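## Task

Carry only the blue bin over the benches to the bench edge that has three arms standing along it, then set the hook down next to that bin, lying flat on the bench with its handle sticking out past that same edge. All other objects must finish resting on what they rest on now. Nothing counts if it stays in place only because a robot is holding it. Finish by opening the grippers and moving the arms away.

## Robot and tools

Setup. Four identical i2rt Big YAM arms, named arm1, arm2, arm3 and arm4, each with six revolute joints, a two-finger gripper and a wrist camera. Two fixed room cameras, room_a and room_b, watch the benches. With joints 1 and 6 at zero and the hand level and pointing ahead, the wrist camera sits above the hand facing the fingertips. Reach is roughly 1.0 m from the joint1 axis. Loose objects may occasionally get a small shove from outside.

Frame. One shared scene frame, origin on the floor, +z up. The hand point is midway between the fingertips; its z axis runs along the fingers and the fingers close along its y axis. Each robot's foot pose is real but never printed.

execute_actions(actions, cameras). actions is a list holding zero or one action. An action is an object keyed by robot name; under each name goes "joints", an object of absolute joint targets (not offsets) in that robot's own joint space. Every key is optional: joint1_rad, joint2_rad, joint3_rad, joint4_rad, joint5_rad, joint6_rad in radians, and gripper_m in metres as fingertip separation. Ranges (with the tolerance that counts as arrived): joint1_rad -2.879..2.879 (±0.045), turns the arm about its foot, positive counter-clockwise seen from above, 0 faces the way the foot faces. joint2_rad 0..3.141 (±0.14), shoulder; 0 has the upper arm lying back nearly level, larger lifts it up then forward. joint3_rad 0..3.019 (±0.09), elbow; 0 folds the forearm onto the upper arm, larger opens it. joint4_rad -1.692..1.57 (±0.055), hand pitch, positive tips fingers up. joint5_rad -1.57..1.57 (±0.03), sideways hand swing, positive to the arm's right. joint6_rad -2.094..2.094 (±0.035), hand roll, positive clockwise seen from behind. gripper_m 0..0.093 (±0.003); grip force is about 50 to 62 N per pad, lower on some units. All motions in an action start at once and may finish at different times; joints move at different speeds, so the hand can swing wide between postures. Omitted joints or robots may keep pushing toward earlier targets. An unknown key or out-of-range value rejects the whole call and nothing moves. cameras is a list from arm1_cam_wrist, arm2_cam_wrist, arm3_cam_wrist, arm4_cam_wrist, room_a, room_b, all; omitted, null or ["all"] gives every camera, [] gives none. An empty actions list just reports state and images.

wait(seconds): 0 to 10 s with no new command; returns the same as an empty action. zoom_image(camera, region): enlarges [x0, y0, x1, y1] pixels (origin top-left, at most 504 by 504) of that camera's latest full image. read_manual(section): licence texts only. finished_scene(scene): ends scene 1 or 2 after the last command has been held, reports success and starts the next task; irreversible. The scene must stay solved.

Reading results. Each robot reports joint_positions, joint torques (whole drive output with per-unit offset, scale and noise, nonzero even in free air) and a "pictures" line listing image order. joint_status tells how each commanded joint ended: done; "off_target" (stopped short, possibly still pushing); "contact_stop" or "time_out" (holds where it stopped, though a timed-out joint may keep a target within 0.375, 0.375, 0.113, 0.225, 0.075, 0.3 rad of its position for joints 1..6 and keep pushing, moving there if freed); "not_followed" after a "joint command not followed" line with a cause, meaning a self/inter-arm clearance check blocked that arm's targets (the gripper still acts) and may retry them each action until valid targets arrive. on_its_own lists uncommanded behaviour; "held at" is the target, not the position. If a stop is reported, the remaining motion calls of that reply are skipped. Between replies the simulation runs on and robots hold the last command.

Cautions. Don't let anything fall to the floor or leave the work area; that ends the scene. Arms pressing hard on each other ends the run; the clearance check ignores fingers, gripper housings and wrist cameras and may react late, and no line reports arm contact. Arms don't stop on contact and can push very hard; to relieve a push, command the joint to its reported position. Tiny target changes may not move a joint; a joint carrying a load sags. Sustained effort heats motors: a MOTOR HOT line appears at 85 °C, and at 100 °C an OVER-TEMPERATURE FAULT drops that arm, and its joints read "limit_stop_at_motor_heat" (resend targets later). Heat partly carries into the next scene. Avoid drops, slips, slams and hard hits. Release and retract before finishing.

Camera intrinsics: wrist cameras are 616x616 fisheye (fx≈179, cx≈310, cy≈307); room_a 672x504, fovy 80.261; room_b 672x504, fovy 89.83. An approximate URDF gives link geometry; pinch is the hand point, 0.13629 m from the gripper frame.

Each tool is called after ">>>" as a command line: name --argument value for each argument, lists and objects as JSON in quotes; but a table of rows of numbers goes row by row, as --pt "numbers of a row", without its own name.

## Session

>>> execute_actions --actions '[]'

Scene clock: 0.00 s.
Joint torques (N m, as the arm reports them, + toward a larger angle): no reading
Motor temperatures (°C, as the motors report them): arm1=[21 28 31 22 21 21] | arm2=[23 25 26 21 22 21] | arm3=[20 25 27 21 23 23] | arm4=[21 22 30 21 23 23]
arm1.joint_positions: joint1_rad=+0.606 joint2_rad=+0.518 joint3_rad=+1.322 joint4_rad=-1.624 joint5_rad=+0.312 joint6_rad=-0.131 gripper_m=+0.095
arm1.joint_status: not commanded
arm1.hand: x=-0.7299 y=-0.4273 z=+1.2487 quat_wxyz=(-0.323, +0.788, -0.478, -0.214) (m; scene frame)
arm2.joint_positions: joint1_rad=-0.852 joint2_rad=+0.609 joint3_rad=+1.704 joint4_rad=-1.530 joint5_rad=+0.300 joint6_rad=+0.800 gripper_m=+0.095
arm2.joint_status: not commanded
arm2.hand: x=+0.3633 y=-0.5259 z=+1.4305 quat_wxyz=(-0.453, -0.054, -0.833, -0.312) (m; scene frame)
arm3.joint_positions: joint1_rad=-0.481 joint2_rad=+0.609 joint3_rad=+1.637 joint4_rad=-1.162 joint5_rad=-0.121 joint6_rad=-0.159 gripper_m=+0.094
arm3.joint_status: not commanded
arm3.hand: x=+1.2780 y=-0.4341 z=+1.4760 quat_wxyz=(-0.578, +0.456, -0.593, -0.326) (m; scene frame)
arm4.joint_positions: joint1_rad=+0.642 joint2_rad=+0.603 joint3_rad=+1.663 joint4_rad=-1.486 joint5_rad=-0.243 joint6_rad=-0.403 gripper_m=+0.094
arm4.joint_status: not commanded
arm4.hand: x=-0.6137 y=+1.6844 z=+1.3777 quat_wxyz=(-0.480, -0.177, -0.816, +0.269) (m; scene frame)
pictures: arm1_cam_wrist, arm2_cam_wrist, arm3_cam_wrist, arm4_cam_wrist, room_a, room_b
Images, in order (width x height): arm1_cam_wrist 616x616, arm2_cam_wrist 616x616, arm3_cam_wrist 616x616, arm4_cam_wrist 616x616, room_a 672x504, room_b 672x504.

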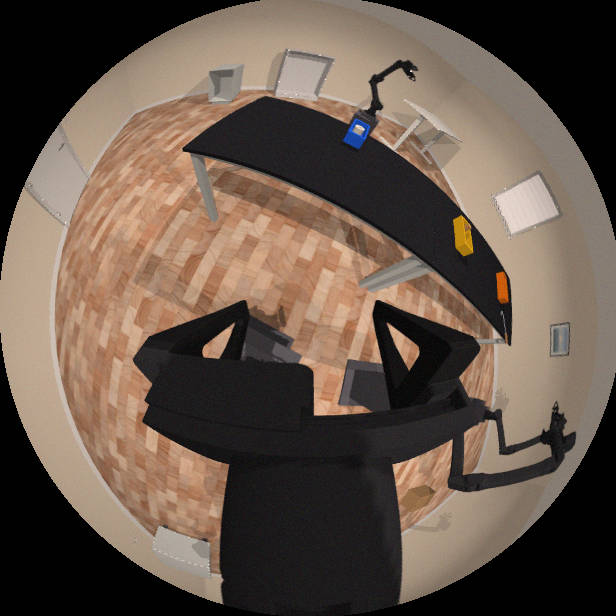

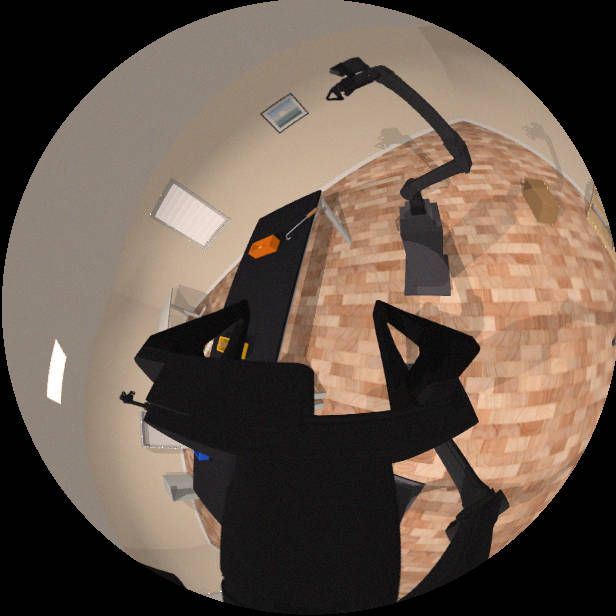

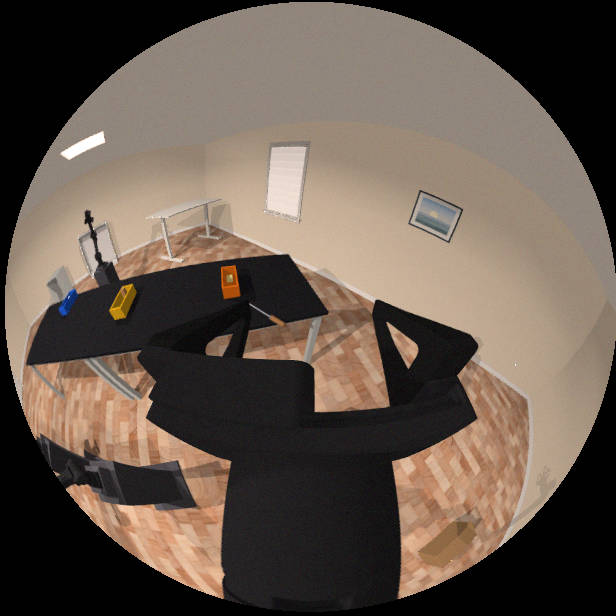

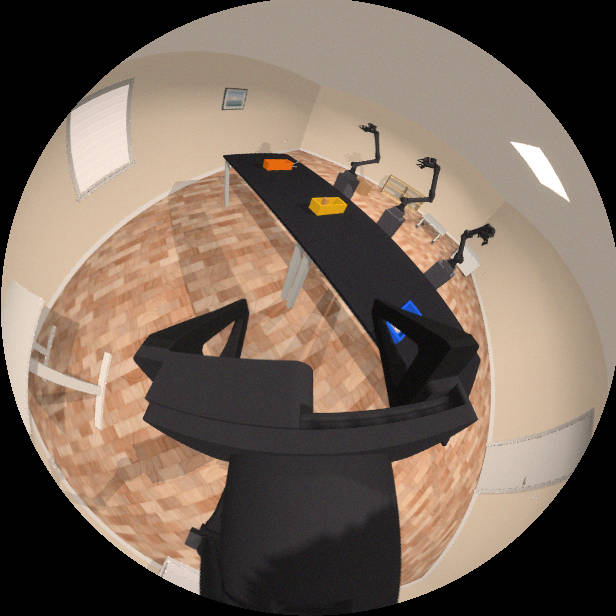

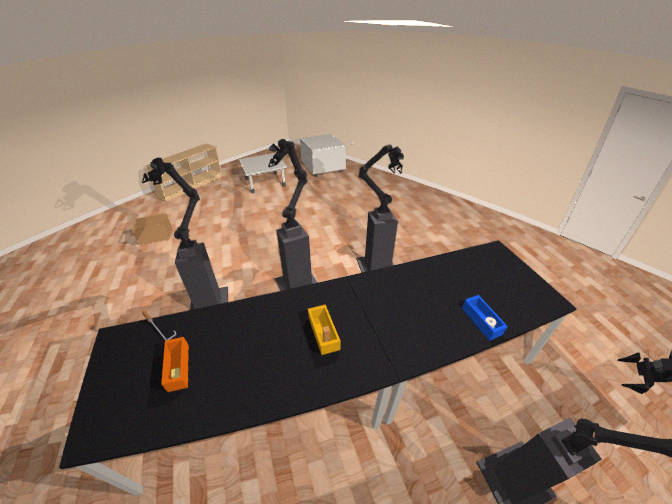

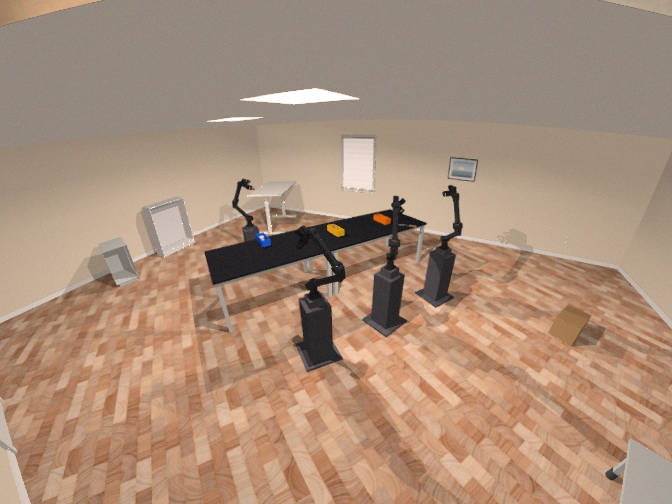

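>>> execute_actions --actions '[{"arm3":{"joints":{"joint1_rad":-0.42,"joint2_rad":2.41,"joint3_rad":1.81,"joint4_rad":0.65,"joint5_rad":-1.1,"joint6_rad":0}},"arm4":{"joints":{"joint1_rad":0.04,"joint2_rad":1.8,"joint3_rad":0.72,"joint4_rad":0.84,"joint5_rad":0,"joint6_rad":0,"gripper_m":0.06}},"arm2":{"joints":{"joint1_rad":-0.82,"joint2_rad":1.4,"joint3_rad":2.11,"joint4_rad":0.52,"joint5_rad":-0.67,"joint6_rad":0}},"arm1":{"joints":{"joint1_rad":-0.525,"joint2_rad":1.3,"joint3_rad":1.93,"joint4_rad":0.59,"joint5_rad":-0.69,"joint6_rad":0}}}]' --cameras '["arm3_cam_wrist","arm4_cam_wrist","room_a"]'

Scene clock: 12.77 s.
Joint torques (N m, as the arm reports them, + toward a larger angle): arm1=[-0.09 -6.56 11.49  1.63  0.41  0.29] | arm2=[ 0.01 -6.75  7.81  0.9   0.16 -0.04] | arm3=[  1.26 -26.19  10.81   2.3   -0.06   0.04] | arm4=[  1.84 -11.1    5.82   2.33   0.05   0.04]
Motor temperatures (°C, as the motors report them): arm1=[21 28 33 22 21 21] | arm2=[23 25 27 21 22 21] | arm3=[20 25 29 21 23 23] | arm4=[21 23 32 21 23 23]
arm1.joint_positions: joint1_rad=-0.532 joint2_rad=+1.292 joint3_rad=+1.898 joint4_rad=+0.576 joint5_rad=-0.687 joint6_rad=-0.010 gripper_m=+0.095
arm1.joint_status: all done
arm1.hand: x=-0.5588 y=-0.2228 z=+1.6905 quat_wxyz=(-0.803, +0.377, -0.020, -0.461) (m; scene frame)
arm2.joint_positions: joint1_rad=-0.829 joint2_rad=+1.400 joint3_rad=+2.094 joint4_rad=+0.511 joint5_rad=-0.667 joint6_rad=+0.007 gripper_m=+0.095
arm2.joint_status: all done
arm2.hand: x=+0.3973 y=-0.2307 z=+1.7459 quat_wxyz=(-0.813, +0.363, -0.014, -0.455) (m; scene frame)
arm3.joint_positions: joint1_rad=-0.425 joint2_rad=+2.404 joint3_rad=+1.797 joint4_rad=+0.636 joint5_rad=-1.097 joint6_rad=-0.008 gripper_m=+0.094
arm3.joint_status: all done
arm3.hand: x=+1.4355 y=+0.1934 z=+0.9086 quat_wxyz=(-0.339, +0.631, -0.304, -0.629) (m; scene frame)
arm4.joint_positions: joint1_rad=+0.032 joint2_rad=+1.777 joint3_rad=+0.719 joint4_rad=+0.819 joint5_rad=-0.001 joint6_rad=-0.013 gripper_m=+0.060
arm4.joint_status: all done
arm4.hand: x=-0.7478 y=+1.1955 z=+0.8418 quat_wxyz=(-0.431, -0.559, -0.550, +0.447) (m; scene frame)
pictures: arm3_cam_wrist, arm4_cam_wrist, room_a
Images, in order (width x height): arm3_cam_wrist 616x616, arm4_cam_wrist 616x616, room_a 672x504.

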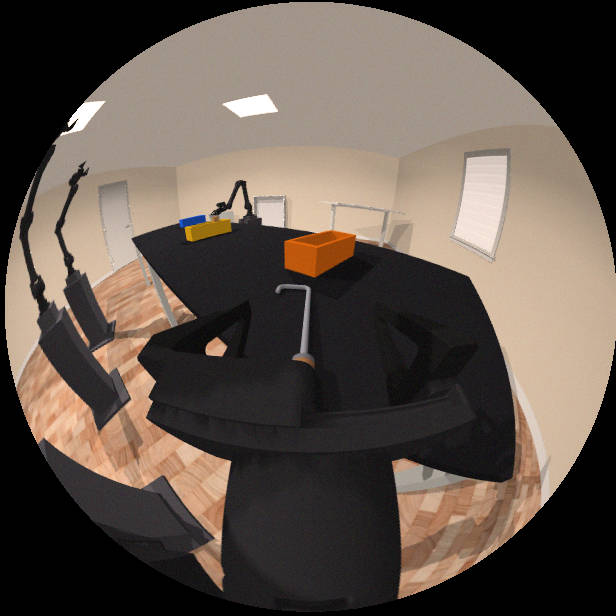

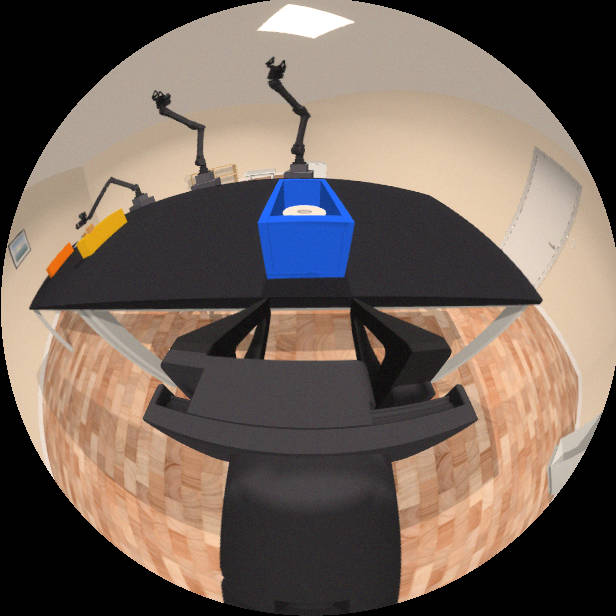

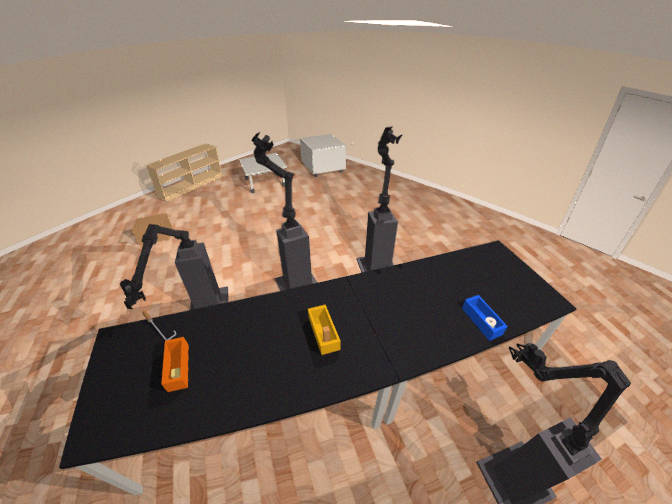

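>>> execute_actions --actions '[{"arm3":{"joints":{"joint2_rad":2.58,"joint4_rad":0.81,"joint5_rad":-1.08,"gripper_m":0.065}},"arm4":{"joints":{"joint1_rad":0.046,"joint2_rad":2.02,"joint3_rad":1.1,"joint4_rad":0.64}}}]' --cameras '["arm3_cam_wrist","arm4_cam_wrist"]'

Scene clock: 19.33 s.
Joint torques (N m, as the arm reports them, + toward a larger angle): arm1=[-0.1  -6.66 11.39  1.61  0.41  0.29] | arm2=[ 0.25 -6.84  7.8   0.9   0.15 -0.05] | arm3=[  1.43 -27.81   9.85   2.46   0.13   0.04] | arm4=[  1.83 -15.59  13.04   1.34   0.11   0.05]
Motor temperatures (°C, as the motors report them): arm1=[21 28 35 22 21 21] | arm2=[23 25 28 21 22 21] | arm3=[20 27 31 21 23 23] | arm4=[21 23 34 21 23 23]
arm1.joint_positions: joint1_rad=-0.532 joint2_rad=+1.292 joint3_rad=+1.898 joint4_rad=+0.576 joint5_rad=-0.687 joint6_rad=-0.010 gripper_m=+0.095
arm1.joint_status: not commanded
arm1.hand: x=-0.5588 y=-0.2228 z=+1.6905 quat_wxyz=(-0.803, +0.377, -0.020, -0.461) (m; scene frame)
arm2.joint_positions: joint1_rad=-0.829 joint2_rad=+1.400 joint3_rad=+2.094 joint4_rad=+0.511 joint5_rad=-0.667 joint6_rad=+0.007 gripper_m=+0.095
arm2.joint_status: not commanded
arm2.hand: x=+0.3973 y=-0.2307 z=+1.7459 quat_wxyz=(-0.813, +0.363, -0.014, -0.455) (m; scene frame)
arm3.joint_positions: joint1_rad=-0.425 joint2_rad=+2.587 joint3_rad=+1.797 joint4_rad=+0.796 joint5_rad=-1.083 joint6_rad=-0.008 gripper_m=+0.065
arm3.joint_status: all done
arm3.hand: x=+1.4322 y=+0.1847 z=+0.7888 quat_wxyz=(-0.335, +0.628, -0.316, -0.627) (m; scene frame)
arm4.joint_positions: joint1_rad=+0.038 joint2_rad=+2.017 joint3_rad=+1.001 joint4_rad=+0.644 joint5_rad=-0.002 joint6_rad=-0.014 gripper_m=+0.060
arm4.joint_status: joint3_rad time_out (moved +0.282 of +0.381); the others done
arm4.on_its_own: joint3_rad reads +1.001 and still pushes toward +1.100 since a time_out
arm4.hand: x=-0.7458 y=+1.1104 z=+0.7748 quat_wxyz=(-0.395, -0.585, -0.580, +0.407) (m; scene frame)
pictures: arm3_cam_wrist, arm4_cam_wrist
Images, in order (width x height): arm3_cam_wrist 616x616, arm4_cam_wrist 616x616.

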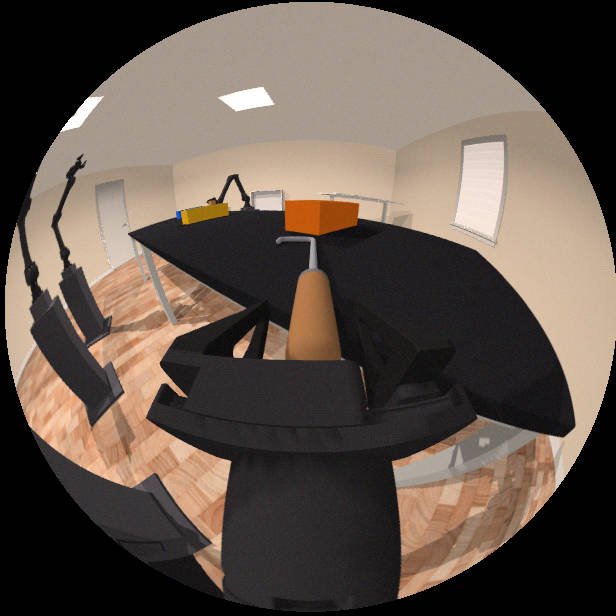

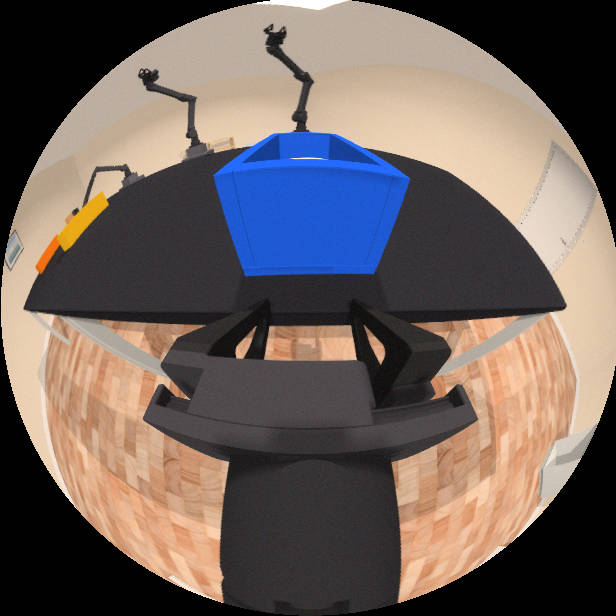

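Arm4 caught the edge; back off and lift.

>>> execute_actions --actions '[{"arm3":{"joints":{"gripper_m":0}},"arm4":{"joints":{"joint2_rad":1.93,"joint3_rad":1.0}}}]' --cameras '[]'

>>> execute_actions --actions '[{"arm3":{"joints":{"joint2_rad":2.3,"joint4_rad":0.62}},"arm4":{"joints":{"joint2_rad":2.03,"joint3_rad":1.17,"joint4_rad":0.62}}}]' --cameras '["arm3_cam_wrist","arm4_cam_wrist"]'

Scene clock: 25.00 s.
Joint torques (N m, as the arm reports them, + toward a larger angle): arm1=[-0.14 -6.65 11.39  1.62  0.41  0.29] | arm2=[ 0.43 -6.65  7.76  0.88  0.16 -0.05] | arm3=[  0.94 -27.6    9.92   2.39   0.01   0.05] | arm4=[  1.82 -15.05   6.73   1.43   0.11   0.04]
Motor temperatures (°C, as the motors report them): arm1=[21 28 35 22 21 21] | arm2=[23 25 29 21 22 21] | arm3=[20 29 31 21 23 23] | arm4=[21 24 37 21 23 23]
arm1.joint_positions: joint1_rad=-0.532 joint2_rad=+1.292 joint3_rad=+1.898 joint4_rad=+0.576 joint5_rad=-0.687 joint6_rad=-0.010 gripper_m=+0.095
arm1.joint_status: not commanded
arm1.hand: x=-0.5588 y=-0.2228 z=+1.6905 quat_wxyz=(-0.803, +0.377, -0.020, -0.461) (m; scene frame)
arm2.joint_positions: joint1_rad=-0.829 joint2_rad=+1.400 joint3_rad=+2.094 joint4_rad=+0.511 joint5_rad=-0.667 joint6_rad=+0.007 gripper_m=+0.095
arm2.joint_status: not commanded
arm2.hand: x=+0.3973 y=-0.2307 z=+1.7459 quat_wxyz=(-0.813, +0.363, -0.014, -0.455) (m; scene frame)
arm3.joint_positions: joint1_rad=-0.425 joint2_rad=+2.587 joint3_rad=+1.797 joint4_rad=+0.797 joint5_rad=-1.080 joint6_rad=-0.008 gripper_m=+0.031
arm3.joint_status: gripper_m off_target (ended at +0.031, target +0.000)
arm3.hand: x=+1.4326 y=+0.1849 z=+0.7888 quat_wxyz=(-0.336, +0.628, -0.317, -0.626) (m; scene frame)
arm4.joint_positions: joint1_rad=+0.039 joint2_rad=+1.922 joint3_rad=+1.001 joint4_rad=+0.642 joint5_rad=-0.002 joint6_rad=-0.013 gripper_m=+0.060
arm4.joint_status: all done
arm4.hand: x=-0.7459 y=+1.1042 z=+0.8368 quat_wxyz=(-0.421, -0.566, -0.561, +0.433) (m; scene frame)
pictures: none
No camera images: the call's "cameras" was empty. Leave "cameras" out to get every camera's image.

Scene clock: 26.30 s.
Joint torques (N m, as the arm reports them, + toward a larger angle): arm1=[-0.11 -6.63 11.39  1.61  0.41  0.3 ] | arm2=[-0.05 -6.67  7.9   0.9   0.15 -0.07] | arm3=[  1.28 -25.29  12.27   1.98   0.12  -0.03] | arm4=[  1.82 -15.67  10.35   1.03   0.13   0.04]
Motor temperatures (°C, as the motors report them): arm1=[21 28 35 22 21 21] | arm2=[23 25 29 21 22 21] | arm3=[20 29 31 21 23 23] | arm4=[21 24 37 21 23 23]
arm1.joint_positions: joint1_rad=-0.532 joint2_rad=+1.292 joint3_rad=+1.898 joint4_rad=+0.576 joint5_rad=-0.687 joint6_rad=-0.010 gripper_m=+0.095
arm1.joint_status: not commanded
arm1.hand: x=-0.5588 y=-0.2228 z=+1.6905 quat_wxyz=(-0.803, +0.377, -0.020, -0.461) (m; scene frame)
arm2.joint_positions: joint1_rad=-0.829 joint2_rad=+1.400 joint3_rad=+2.094 joint4_rad=+0.511 joint5_rad=-0.667 joint6_rad=+0.007 gripper_m=+0.095
arm2.joint_status: not commanded
arm2.hand: x=+0.3973 y=-0.2307 z=+1.7459 quat_wxyz=(-0.813, +0.363, -0.014, -0.455) (m; scene frame)
arm3.joint_positions: joint1_rad=-0.425 joint2_rad=+2.290 joint3_rad=+1.788 joint4_rad=+0.616 joint5_rad=-1.080 joint6_rad=-0.002 gripper_m=+0.031
arm3.joint_status: all done
arm3.hand: x=+1.4351 y=+0.1895 z=+0.9915 quat_wxyz=(-0.371, +0.625, -0.280, -0.626) (m; scene frame)
arm4.joint_positions: joint1_rad=+0.039 joint2_rad=+2.012 joint3_rad=+1.122 joint4_rad=+0.632 joint5_rad=-0.002 joint6_rad=-0.013 gripper_m=+0.060
arm4.joint_status: all done
arm4.hand: x=-0.7466 y=+1.0645 z=+0.8305 quat_wxyz=(-0.427, -0.561, -0.556, +0.439) (m; scene frame)
pictures: arm3_cam_wrist, arm4_cam_wrist
Images, in order (width x height): arm3_cam_wrist 616x616, arm4_cam_wrist 616x616.

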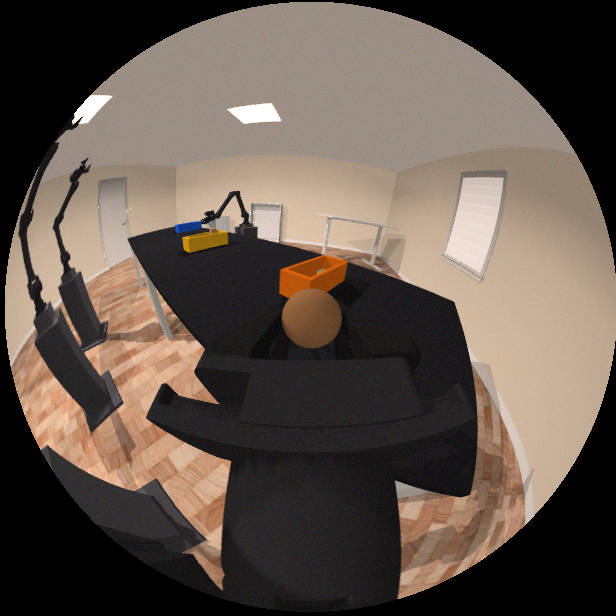

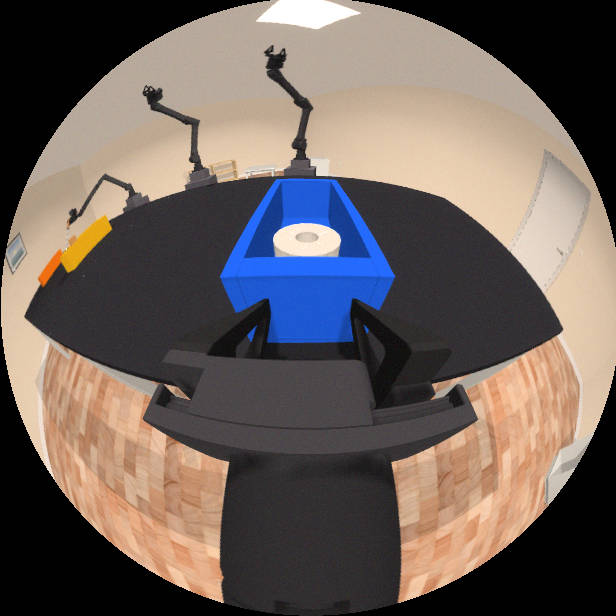

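>>> execute_actions --actions '[{"arm3":{"joints":{"joint1_rad":-0.1}},"arm4":{"joints":{"joint2_rad":2.18,"joint3_rad":1.43,"joint4_rad":0.47}}}]' --cameras '["room_a"]'

>>> execute_actions --actions '[{"arm3":{"joints":{"joint1_rad":0.3,"joint5_rad":-0.45}},"arm4":{"joints":{"joint2_rad":2.34,"joint3_rad":1.77,"joint4_rad":0.31}}}]' --cameras '["room_a"]'

>>> execute_actions --actions '[{"arm3":{"joints":{"joint1_rad":0.55,"joint5_rad":0.3}},"arm4":{"joints":{"joint2_rad":2.54,"joint3_rad":2.17,"joint4_rad":0.11}}}]' --cameras '["room_a"]'

>>> execute_actions --actions '[{"arm3":{"joints":{"joint1_rad":0.735,"joint5_rad":0.7,"joint2_rad":2.52,"joint3_rad":2.13,"joint4_rad":0.5}},"arm4":{"joints":{"joint2_rad":2.85,"joint3_rad":2.76,"joint4_rad":-0.17}}}]' --cameras '["room_a","arm3_cam_wrist"]'

Scene clock: 42.80 s.
Joint torques (N m, as the arm reports them, + toward a larger angle): arm1=[-0.11 -6.66 11.4   1.62  0.41  0.3 ] | arm2=[ 0.65 -6.81  7.94  0.96  0.14 -0.04] | arm3=[  1.07 -25.21  12.26   1.93   0.13  -0.1 ] | arm4=[  1.84 -18.18  11.38   1.01   0.13   0.04]
Motor temperatures (°C, as the motors report them): arm1=[21 28 36 22 21 21] | arm2=[23 25 29 21 22 21] | arm3=[20 30 34 21 23 23] | arm4=[21 26 40 21 23 23]
arm1.joint_positions: joint1_rad=-0.532 joint2_rad=+1.292 joint3_rad=+1.898 joint4_rad=+0.576 joint5_rad=-0.687 joint6_rad=-0.010 gripper_m=+0.095
arm1.joint_status: not commanded
arm1.hand: x=-0.5588 y=-0.2228 z=+1.6905 quat_wxyz=(-0.803, +0.377, -0.020, -0.461) (m; scene frame)
arm2.joint_positions: joint1_rad=-0.829 joint2_rad=+1.400 joint3_rad=+2.094 joint4_rad=+0.511 joint5_rad=-0.667 joint6_rad=+0.007 gripper_m=+0.095
arm2.joint_status: not commanded
arm2.hand: x=+0.3973 y=-0.2307 z=+1.7459 quat_wxyz=(-0.813, +0.363, -0.014, -0.455) (m; scene frame)
arm3.joint_positions: joint1_rad=-0.105 joint2_rad=+2.290 joint3_rad=+1.788 joint4_rad=+0.616 joint5_rad=-1.081 joint6_rad=+0.009 gripper_m=+0.031
arm3.joint_status: all done
arm3.hand: x=+1.1743 y=+0.2223 z=+0.9905 quat_wxyz=(-0.263, +0.663, -0.180, -0.678) (m; scene frame)
arm4.joint_positions: joint1_rad=+0.039 joint2_rad=+2.164 joint3_rad=+1.376 joint4_rad=+0.482 joint5_rad=-0.002 joint6_rad=-0.013 gripper_m=+0.060
arm4.joint_status: all done
arm4.hand: x=-0.7481 y=+0.9936 z=+0.8089 quat_wxyz=(-0.414, -0.571, -0.566, +0.426) (m; scene frame)
pictures: room_a
Images, in order (width x height): room_a 672x504.

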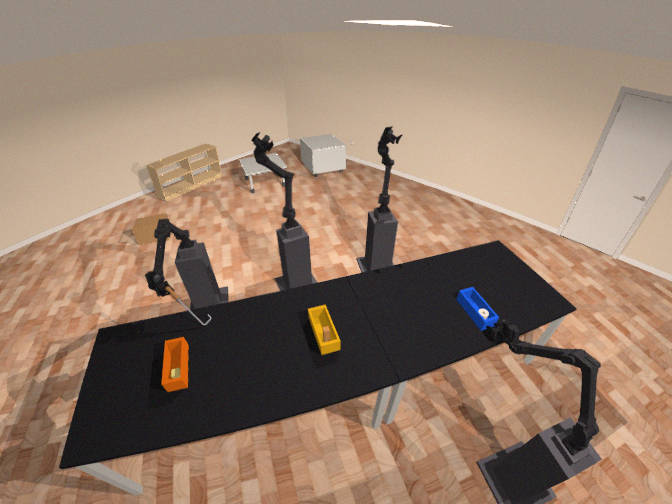

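Scene clock: 44.93 s.
Joint torques (N m, as the arm reports them, + toward a larger angle): arm1=[-0.12 -6.68 11.4   1.61  0.41  0.29] | arm2=[ 0.32 -6.99  7.86  1.05  0.16 -0.04] | arm3=[  0.18 -26.57  12.51   2.44  -0.01  -0.09] | arm4=[  1.85 -20.99  12.11   1.1    0.13   0.03]
Motor temperatures (°C, as the motors report them): arm1=[21 28 36 22 21 21] | arm2=[23 25 29 21 22 21] | arm3=[20 30 34 21 23 23] | arm4=[21 27 40 21 23 23]
arm1.joint_positions: joint1_rad=-0.532 joint2_rad=+1.292 joint3_rad=+1.898 joint4_rad=+0.576 joint5_rad=-0.687 joint6_rad=-0.010 gripper_m=+0.095
arm1.joint_status: not commanded
arm1.hand: x=-0.5588 y=-0.2228 z=+1.6905 quat_wxyz=(-0.803, +0.377, -0.020, -0.461) (m; scene frame)
arm2.joint_positions: joint1_rad=-0.829 joint2_rad=+1.400 joint3_rad=+2.094 joint4_rad=+0.511 joint5_rad=-0.667 joint6_rad=+0.007 gripper_m=+0.095
arm2.joint_status: not commanded
arm2.hand: x=+0.3973 y=-0.2307 z=+1.7459 quat_wxyz=(-0.813, +0.363, -0.014, -0.455) (m; scene frame)
arm3.joint_positions: joint1_rad=+0.300 joint2_rad=+2.298 joint3_rad=+1.788 joint4_rad=+0.610 joint5_rad=-0.449 joint6_rad=+0.007 gripper_m=+0.031
arm3.joint_status: all done
arm3.hand: x=+0.9067 y=+0.2354 z=+0.9895 quat_wxyz=(-0.326, +0.617, -0.266, -0.665) (m; scene frame)
arm4.joint_positions: joint1_rad=+0.039 joint2_rad=+2.326 joint3_rad=+1.721 joint4_rad=+0.320 joint5_rad=-0.002 joint6_rad=-0.013 gripper_m=+0.060
arm4.joint_status: all done
arm4.hand: x=-0.7499 y=+0.9067 z=+0.8198 quat_wxyz=(-0.420, -0.567, -0.562, +0.431) (m; scene frame)
pictures: room_a
Images, in order (width x height): room_a 672x504.

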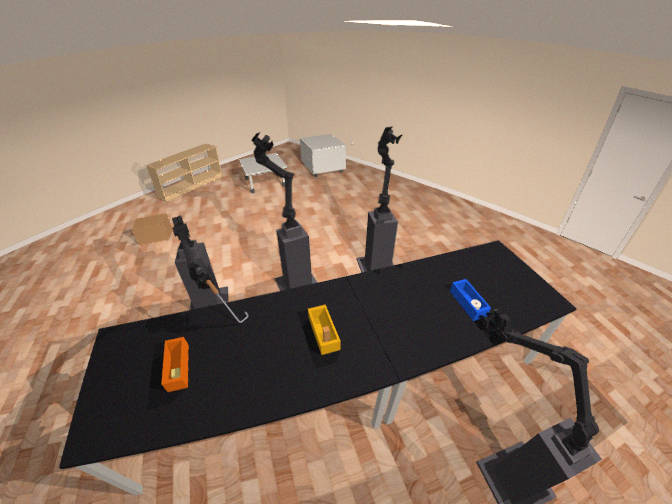

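Scene clock: 46.90 s.
Joint torques (N m, as the arm reports them, + toward a larger angle): arm1=[-0.11 -6.68 11.4   1.61  0.41  0.29] | arm2=[ 0.06 -6.84  7.74  0.94  0.16 -0.05] | arm3=[  1.02 -26.75  12.47   2.69  -0.11  -0.12] | arm4=[  1.83 -23.47  13.17   1.09   0.13   0.01]
Motor temperatures (°C, as the motors report them): arm1=[21 28 36 22 21 21] | arm2=[23 25 29 21 22 21] | arm3=[20 31 34 21 23 23] | arm4=[21 27 41 21 23 23]
arm1.joint_positions: joint1_rad=-0.532 joint2_rad=+1.292 joint3_rad=+1.898 joint4_rad=+0.576 joint5_rad=-0.687 joint6_rad=-0.010 gripper_m=+0.095
arm1.joint_status: not commanded
arm1.hand: x=-0.5588 y=-0.2228 z=+1.6905 quat_wxyz=(-0.803, +0.377, -0.020, -0.461) (m; scene frame)
arm2.joint_positions: joint1_rad=-0.829 joint2_rad=+1.400 joint3_rad=+2.094 joint4_rad=+0.511 joint5_rad=-0.667 joint6_rad=+0.007 gripper_m=+0.095
arm2.joint_status: not commanded
arm2.hand: x=+0.3973 y=-0.2307 z=+1.7459 quat_wxyz=(-0.813, +0.363, -0.014, -0.455) (m; scene frame)
arm3.joint_positions: joint1_rad=+0.545 joint2_rad=+2.301 joint3_rad=+1.788 joint4_rad=+0.606 joint5_rad=+0.302 joint6_rad=+0.002 gripper_m=+0.031
arm3.joint_status: all done
arm3.hand: x=+0.8185 y=+0.2074 z=+0.9866 quat_wxyz=(-0.464, +0.514, -0.431, -0.579) (m; scene frame)
arm4.joint_positions: joint1_rad=+0.039 joint2_rad=+2.524 joint3_rad=+2.117 joint4_rad=+0.120 joint5_rad=-0.002 joint6_rad=-0.011 gripper_m=+0.060
arm4.joint_status: all done
arm4.hand: x=-0.7515 y=+0.8311 z=+0.8212 quat_wxyz=(-0.420, -0.568, -0.562, +0.430) (m; scene frame)
pictures: room_a
Images, in order (width x height): room_a 672x504.

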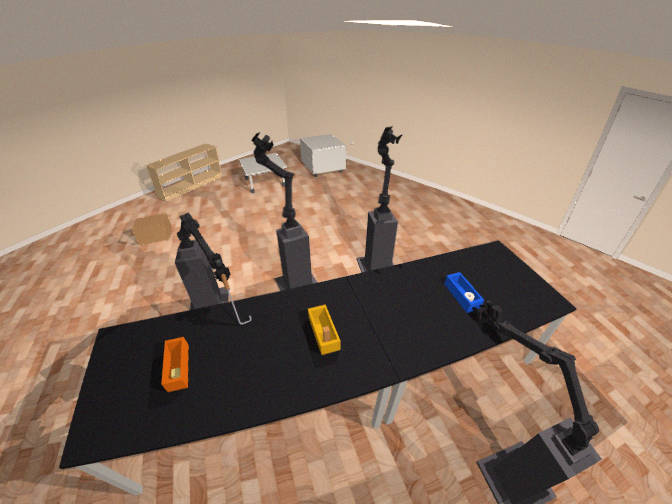

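Scene clock: 48.47 s.
Joint torques (N m, as the arm reports them, + toward a larger angle): arm1=[-0.08 -6.66 11.4   1.62  0.41  0.29] | arm2=[ 0.28 -6.83  7.89  1.    0.14 -0.06] | arm3=[  1.03 -29.25  16.05   1.86   0.08  -0.02] | arm4=[  1.8  -24.53  14.4    1.1    0.17  -0.15]
Motor temperatures (°C, as the motors report them): arm1=[21 28 37 22 21 21] | arm2=[23 25 30 21 22 21] | arm3=[20 31 35 21 23 23] | arm4=[21 28 42 21 23 23]
arm1.joint_positions: joint1_rad=-0.532 joint2_rad=+1.292 joint3_rad=+1.898 joint4_rad=+0.576 joint5_rad=-0.687 joint6_rad=-0.010 gripper_m=+0.095
arm1.joint_status: not commanded
arm1.hand: x=-0.5588 y=-0.2228 z=+1.6905 quat_wxyz=(-0.803, +0.377, -0.020, -0.461) (m; scene frame)
arm2.joint_positions: joint1_rad=-0.829 joint2_rad=+1.400 joint3_rad=+2.094 joint4_rad=+0.511 joint5_rad=-0.667 joint6_rad=+0.007 gripper_m=+0.095
arm2.joint_status: not commanded
arm2.hand: x=+0.3973 y=-0.2307 z=+1.7459 quat_wxyz=(-0.813, +0.363, -0.014, -0.455) (m; scene frame)
arm3.joint_positions: joint1_rad=+0.731 joint2_rad=+2.523 joint3_rad=+2.069 joint4_rad=+0.501 joint5_rad=+0.698 joint6_rad=-0.002 gripper_m=+0.031
arm3.joint_status: all done
arm3.hand: x=+0.7064 y=+0.1789 z=+0.9197 quat_wxyz=(-0.509, +0.480, -0.496, -0.515) (m; scene frame)
arm4.joint_positions: joint1_rad=+0.039 joint2_rad=+2.821 joint3_rad=+2.701 joint4_rad=-0.159 joint5_rad=-0.003 joint6_rad=+0.006 gripper_m=+0.060
arm4.joint_status: all done
arm4.hand: x=-0.7519 y=+0.7694 z=+0.8197 quat_wxyz=(-0.426, -0.571, -0.556, +0.429) (m; scene frame)
pictures: arm3_cam_wrist, room_a
Images, in order (width x height): arm3_cam_wrist 616x616, room_a 672x504.

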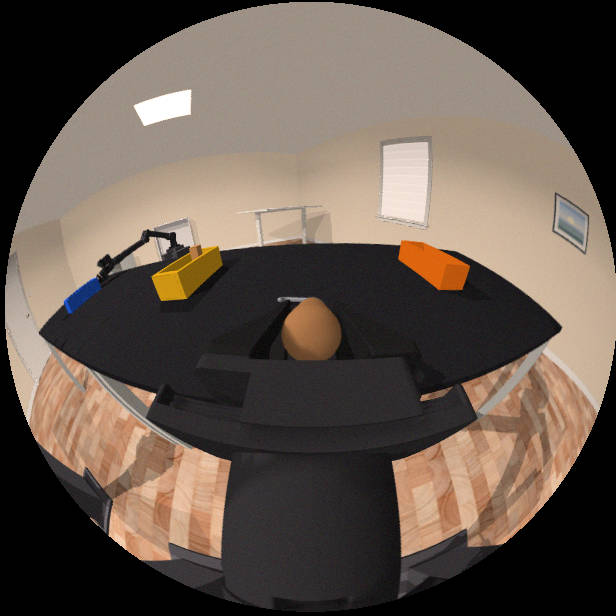

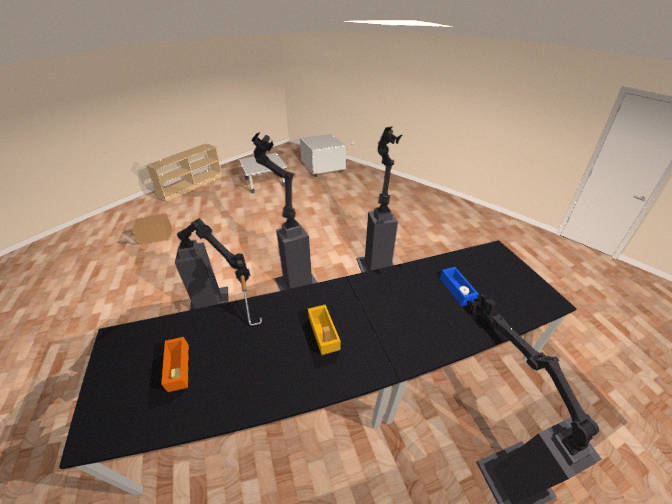

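>>> execute_actions --actions '[{"arm3":{"joints":{"joint2_rad":2.715,"joint4_rad":0.66}},"arm4":{"joints":{"joint2_rad":2.54,"joint3_rad":2.13,"joint4_rad":0.13}}}]' --cameras '["arm3_cam_wrist"]'

>>> execute_actions --actions '[{"arm3":{"joints":{"gripper_m":0.09}}}]' --cameras '[]'

>>> execute_actions --actions '[{"arm3":{"joints":{"joint2_rad":2.55,"joint4_rad":0.5}},"arm4":{"joints":{"joint2_rad":2.0,"joint3_rad":1.9}}}]' --cameras '[]'

>>> execute_actions --actions '[{"arm3":{"joints":{"joint1_rad":-0.4,"joint2_rad":1.6,"joint3_rad":1.6,"joint5_rad":0}},"arm4":{"joints":{"joint2_rad":1.0,"joint3_rad":1.0,"joint4_rad":-0.5}}}]' --cameras '[]'

>>> execute_actions --actions '[{"arm2":{"joints":{"joint2_rad":2.58,"joint1_rad":-0.81}},"arm3":{"joints":{"joint2_rad":0.7,"joint3_rad":1.0,"joint4_rad":0}}}]' --cameras '["arm2_cam_wrist"]'

Scene clock: 57.73 s.
Joint torques (N m, as the arm reports them, + toward a larger angle): arm1=[-0.12 -6.67 11.4   1.62  0.41  0.29] | arm2=[-0.21 -7.25  7.87  1.05  0.19 -0.04] | arm3=[  0.78 -29.54  13.07   1.96   0.02   0.  ] | arm4=[  1.77 -23.12   9.27   1.8    0.17  -0.15]
Motor temperatures (°C, as the motors report them): arm1=[21 28 37 22 21 21] | arm2=[23 25 30 21 22 21] | arm3=[20 32 37 21 23 23] | arm4=[21 31 45 21 23 23]
arm1.joint_positions: joint1_rad=-0.532 joint2_rad=+1.292 joint3_rad=+1.898 joint4_rad=+0.576 joint5_rad=-0.687 joint6_rad=-0.010 gripper_m=+0.095
arm1.joint_status: not commanded
arm1.hand: x=-0.5588 y=-0.2228 z=+1.6905 quat_wxyz=(-0.803, +0.377, -0.020, -0.461) (m; scene frame)
arm2.joint_positions: joint1_rad=-0.829 joint2_rad=+1.400 joint3_rad=+2.094 joint4_rad=+0.511 joint5_rad=-0.667 joint6_rad=+0.007 gripper_m=+0.095
arm2.joint_status: not commanded
arm2.hand: x=+0.3973 y=-0.2307 z=+1.7459 quat_wxyz=(-0.813, +0.363, -0.014, -0.455) (m; scene frame)
arm3.joint_positions: joint1_rad=+0.732 joint2_rad=+2.717 joint3_rad=+2.093 joint4_rad=+0.659 joint5_rad=+0.698 joint6_rad=-0.003 gripper_m=+0.031
arm3.joint_status: all done
arm3.hand: x=+0.7120 y=+0.1740 z=+0.7920 quat_wxyz=(-0.509, +0.484, -0.496, -0.511) (m; scene frame)
arm4.joint_positions: joint1_rad=+0.039 joint2_rad=+2.521 joint3_rad=+2.133 joint4_rad=+0.121 joint5_rad=-0.003 joint6_rad=+0.006 gripper_m=+0.060
arm4.joint_status: all done
arm4.hand: x=-0.7507 y=+0.8274 z=+0.8342 quat_wxyz=(-0.430, -0.568, -0.553, +0.432) (m; scene frame)
pictures: arm3_cam_wrist
Images, in order (width x height): arm3_cam_wrist 616x616.

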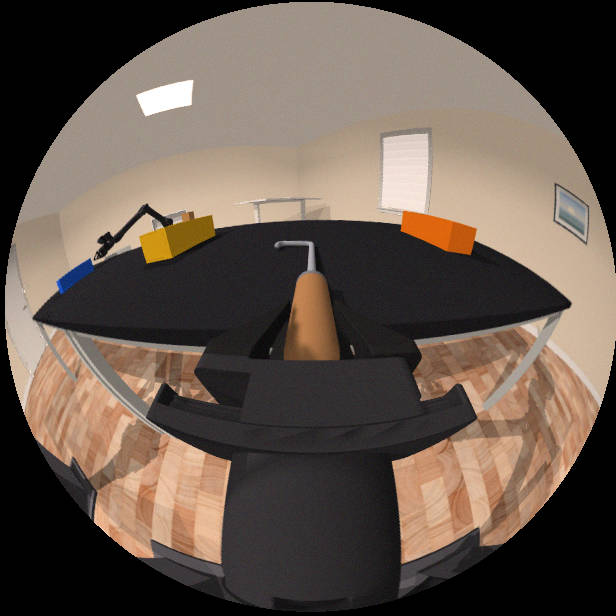

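Scene clock: 58.43 s.
Joint torques (N m, as the arm reports them, + toward a larger angle): arm1=[-0.06 -6.68 11.4   1.62  0.41  0.3 ] | arm2=[ 0.01 -6.97  7.95  0.84  0.19 -0.05] | arm3=[  0.53 -29.02  13.02   1.95   0.05  -0.01] | arm4=[  1.77 -22.85   9.23   1.72   0.17  -0.15]
Motor temperatures (°C, as the motors report them): arm1=[21 28 37 22 21 21] | arm2=[23 25 30 21 22 21] | arm3=[20 32 37 21 23 23] | arm4=[21 31 45 21 23 23]
arm1.joint_positions: joint1_rad=-0.532 joint2_rad=+1.292 joint3_rad=+1.898 joint4_rad=+0.576 joint5_rad=-0.687 joint6_rad=-0.010 gripper_m=+0.095
arm1.joint_status: not commanded
arm1.hand: x=-0.5588 y=-0.2228 z=+1.6905 quat_wxyz=(-0.803, +0.377, -0.020, -0.461) (m; scene frame)
arm2.joint_positions: joint1_rad=-0.829 joint2_rad=+1.400 joint3_rad=+2.094 joint4_rad=+0.511 joint5_rad=-0.667 joint6_rad=+0.007 gripper_m=+0.095
arm2.joint_status: not commanded
arm2.hand: x=+0.3973 y=-0.2307 z=+1.7459 quat_wxyz=(-0.813, +0.363, -0.014, -0.455) (m; scene frame)
arm3.joint_positions: joint1_rad=+0.732 joint2_rad=+2.716 joint3_rad=+2.093 joint4_rad=+0.659 joint5_rad=+0.698 joint6_rad=-0.003 gripper_m=+0.090
arm3.joint_status: all done
arm3.hand: x=+0.7119 y=+0.1741 z=+0.7927 quat_wxyz=(-0.509, +0.483, -0.496, -0.511) (m; scene frame)
arm4.joint_positions: joint1_rad=+0.039 joint2_rad=+2.521 joint3_rad=+2.133 joint4_rad=+0.121 joint5_rad=-0.003 joint6_rad=+0.006 gripper_m=+0.060
arm4.joint_status: not commanded
arm4.hand: x=-0.7507 y=+0.8274 z=+0.8342 quat_wxyz=(-0.430, -0.568, -0.553, +0.432) (m; scene frame)
pictures: none
No camera images: the call's "cameras" was empty. Leave "cameras" out to get every camera's image.

Scene clock: 60.60 s.
Joint torques (N m, as the arm reports them, + toward a larger angle): arm1=[-0.14 -6.67 11.4   1.61  0.41  0.29] | arm2=[ 0.58 -6.44  7.98  0.84  0.16 -0.02] | arm3=[  0.7  -26.59  13.16   1.58   0.01  -0.01] | arm4=[  1.76 -19.14  10.12   1.36   0.17  -0.15]
Motor temperatures (°C, as the motors report them): arm1=[21 28 37 22 21 21] | arm2=[23 25 30 21 22 21] | arm3=[20 32 37 21 23 23] | arm4=[21 31 44 21 23 23]
arm1.joint_positions: joint1_rad=-0.532 joint2_rad=+1.292 joint3_rad=+1.898 joint4_rad=+0.576 joint5_rad=-0.687 joint6_rad=-0.010 gripper_m=+0.095
arm1.joint_status: not commanded
arm1.hand: x=-0.5588 y=-0.2228 z=+1.6905 quat_wxyz=(-0.803, +0.377, -0.020, -0.461) (m; scene frame)
arm2.joint_positions: joint1_rad=-0.829 joint2_rad=+1.400 joint3_rad=+2.094 joint4_rad=+0.511 joint5_rad=-0.667 joint6_rad=+0.007 gripper_m=+0.095
arm2.joint_status: not commanded
arm2.hand: x=+0.3973 y=-0.2307 z=+1.7459 quat_wxyz=(-0.813, +0.363, -0.014, -0.455) (m; scene frame)
arm3.joint_positions: joint1_rad=+0.732 joint2_rad=+2.518 joint3_rad=+2.105 joint4_rad=+0.509 joint5_rad=+0.698 joint6_rad=-0.003 gripper_m=+0.090
arm3.joint_status: all done
arm3.hand: x=+0.7029 y=+0.1822 z=+0.9460 quat_wxyz=(-0.510, +0.462, -0.494, -0.531) (m; scene frame)
arm4.joint_positions: joint1_rad=+0.039 joint2_rad=+1.991 joint3_rad=+1.900 joint4_rad=+0.131 joint5_rad=-0.003 joint6_rad=+0.006 gripper_m=+0.060
arm4.joint_status: all done
arm4.hand: x=-0.7498 y=+0.9254 z=+1.1710 quat_wxyz=(-0.509, -0.494, -0.482, +0.514) (m; scene frame)
pictures: none
No camera images: the call's "cameras" was empty. Leave "cameras" out to get every camera's image.

Scene clock: 62.57 s.
Joint torques (N m, as the arm reports them, + toward a larger angle): arm1=[-0.14 -6.67 11.4   1.62  0.41  0.29] | arm2=[ 0.45 -7.39  7.8   1.04  0.14 -0.05] | arm3=[  1.12 -16.56  11.4    1.49  -0.07   0.01] | arm4=[ 1.7  -5.83  9.31  0.92  0.17 -0.15]
Motor temperatures (°C, as the motors report them): arm1=[21 28 37 22 21 21] | arm2=[23 25 30 21 22 21] | arm3=[20 32 36 21 23 23] | arm4=[21 31 44 21 23 23]
arm1.joint_positions: joint1_rad=-0.532 joint2_rad=+1.292 joint3_rad=+1.898 joint4_rad=+0.576 joint5_rad=-0.687 joint6_rad=-0.010 gripper_m=+0.095
arm1.joint_status: not commanded
arm1.hand: x=-0.5588 y=-0.2228 z=+1.6905 quat_wxyz=(-0.803, +0.377, -0.020, -0.461) (m; scene frame)
arm2.joint_positions: joint1_rad=-0.829 joint2_rad=+1.400 joint3_rad=+2.094 joint4_rad=+0.511 joint5_rad=-0.667 joint6_rad=+0.007 gripper_m=+0.095
arm2.joint_status: not commanded
arm2.hand: x=+0.3973 y=-0.2307 z=+1.7459 quat_wxyz=(-0.813, +0.363, -0.014, -0.455) (m; scene frame)
arm3.joint_positions: joint1_rad=-0.401 joint2_rad=+1.598 joint3_rad=+1.600 joint4_rad=+0.505 joint5_rad=+0.003 joint6_rad=-0.003 gripper_m=+0.090
arm3.joint_status: all done
arm3.hand: x=+1.5018 y=+0.0210 z=+1.4130 quat_wxyz=(-0.733, +0.267, -0.424, -0.460) (m; scene frame)
arm4.joint_positions: joint1_rad=+0.039 joint2_rad=+0.991 joint3_rad=+1.011 joint4_rad=-0.487 joint5_rad=-0.003 joint6_rad=+0.006 gripper_m=+0.060
arm4.joint_status: all done
arm4.hand: x=-0.7417 y=+1.3169 z=+1.1259 quat_wxyz=(-0.372, -0.609, -0.593, +0.373) (m; scene frame)
pictures: none
No camera images: the call's "cameras" was empty. Leave "cameras" out to get every camera's image.

Scene clock: 64.67 s.
Joint torques (N m, as the arm reports them, + toward a larger angle): arm1=[-0.15 -6.67 11.4   1.61  0.41  0.29] | arm2=[ -0.1  -21.23  11.4    2.53  -0.2   -0.12] | arm3=[ 0.93 -0.92 10.55  1.57 -0.1   0.  ] | arm4=[ 1.72 -5.85  9.35  0.94  0.17 -0.15]
Motor temperatures (°C, as the motors report them): arm1=[21 28 37 22 21 21] | arm2=[23 26 30 21 22 21] | arm3=[20 31 36 21 23 23] | arm4=[21 30 43 21 23 23]
arm1.joint_positions: joint1_rad=-0.532 joint2_rad=+1.292 joint3_rad=+1.898 joint4_rad=+0.576 joint5_rad=-0.687 joint6_rad=-0.010 gripper_m=+0.095
arm1.joint_status: not commanded
arm1.hand: x=-0.5588 y=-0.2228 z=+1.6905 quat_wxyz=(-0.803, +0.377, -0.020, -0.461) (m; scene frame)
arm2.joint_positions: joint1_rad=-0.821 joint2_rad=+2.563 joint3_rad=+2.077 joint4_rad=+0.509 joint5_rad=-0.668 joint6_rad=+0.007 gripper_m=+0.095
arm2.joint_status: all done
arm2.hand: x=+0.7293 y=+0.1909 z=+0.9030 quat_wxyz=(-0.511, +0.495, -0.492, -0.502) (m; scene frame)
arm3.joint_positions: joint1_rad=-0.401 joint2_rad=+0.695 joint3_rad=+1.007 joint4_rad=+0.008 joint5_rad=+0.003 joint6_rad=-0.003 gripper_m=+0.090
arm3.joint_status: all done
arm3.hand: x=+1.3617 y=-0.2725 z=+1.4009 quat_wxyz=(-0.690, +0.309, -0.491, -0.433) (m; scene frame)
arm4.joint_positions: joint1_rad=+0.039 joint2_rad=+0.991 joint3_rad=+1.011 joint4_rad=-0.487 joint5_rad=-0.003 joint6_rad=+0.006 gripper_m=+0.060
arm4.joint_status: not commanded
arm4.hand: x=-0.7417 y=+1.3169 z=+1.1259 quat_wxyz=(-0.372, -0.609, -0.593, +0.373) (m; scene frame)
pictures: arm2_cam_wrist
Images, in order (width x height): arm2_cam_wrist 616x616.

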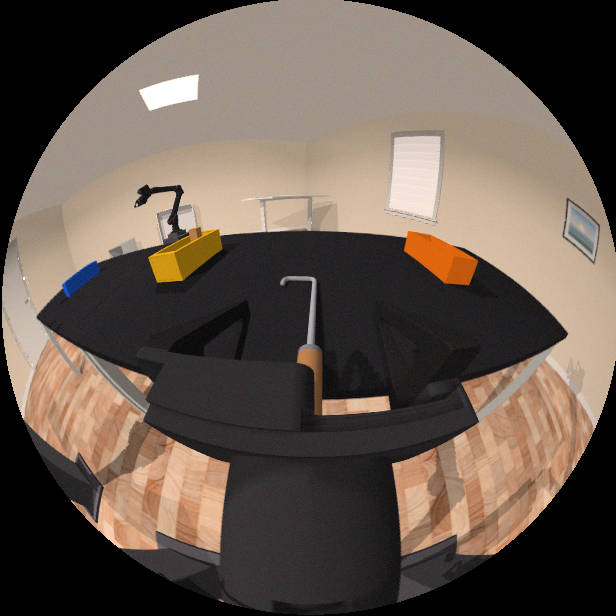

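>>> execute_actions --actions '[{"arm2":{"joints":{"joint2_rad":2.73,"joint3_rad":2.14,"joint4_rad":0.67}}}]' --cameras '["arm2_cam_wrist"]'

Scene clock: 69.60 s.
Joint torques (N m, as the arm reports them, + toward a larger angle): arm1=[-0.11 -6.63 11.39  1.62  0.41  0.29] | arm2=[  0.33 -23.1   10.53   2.68  -0.22  -0.12] | arm3=[ 0.46 -0.9  10.52  1.54 -0.1   0.01] | arm4=[ 1.71 -5.87  9.35  0.93  0.17 -0.15]
Motor temperatures (°C, as the motors report them): arm1=[21 28 37 22 21 21] | arm2=[23 28 31 21 22 21] | arm3=[20 30 35 21 23 23] | arm4=[21 29 42 21 23 23]
arm1.joint_positions: joint1_rad=-0.532 joint2_rad=+1.292 joint3_rad=+1.898 joint4_rad=+0.576 joint5_rad=-0.687 joint6_rad=-0.010 gripper_m=+0.095
arm1.joint_status: not commanded
arm1.hand: x=-0.5588 y=-0.2228 z=+1.6905 quat_wxyz=(-0.803, +0.377, -0.020, -0.461) (m; scene frame)
arm2.joint_positions: joint1_rad=-0.821 joint2_rad=+2.741 joint3_rad=+2.109 joint4_rad=+0.653 joint5_rad=-0.668 joint6_rad=+0.007 gripper_m=+0.095
arm2.joint_status: all done
arm2.hand: x=+0.7246 y=+0.1851 z=+0.7901 quat_wxyz=(-0.511, +0.495, -0.493, -0.501) (m; scene frame)
arm3.joint_positions: joint1_rad=-0.401 joint2_rad=+0.695 joint3_rad=+1.007 joint4_rad=+0.008 joint5_rad=+0.003 joint6_rad=-0.003 gripper_m=+0.090
arm3.joint_status: not commanded
arm3.hand: x=+1.3617 y=-0.2725 z=+1.4009 quat_wxyz=(-0.690, +0.309, -0.491, -0.433) (m; scene frame)
arm4.joint_positions: joint1_rad=+0.039 joint2_rad=+0.991 joint3_rad=+1.011 joint4_rad=-0.487 joint5_rad=-0.003 joint6_rad=+0.006 gripper_m=+0.060
arm4.joint_status: not commanded
arm4.hand: x=-0.7417 y=+1.3169 z=+1.1259 quat_wxyz=(-0.372, -0.609, -0.593, +0.373) (m; scene frame)
pictures: arm2_cam_wrist
Images, in order (width x height): arm2_cam_wrist 616x616.

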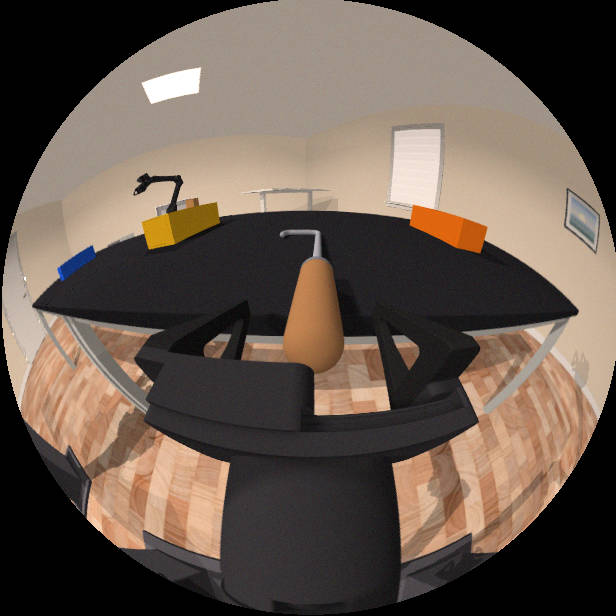

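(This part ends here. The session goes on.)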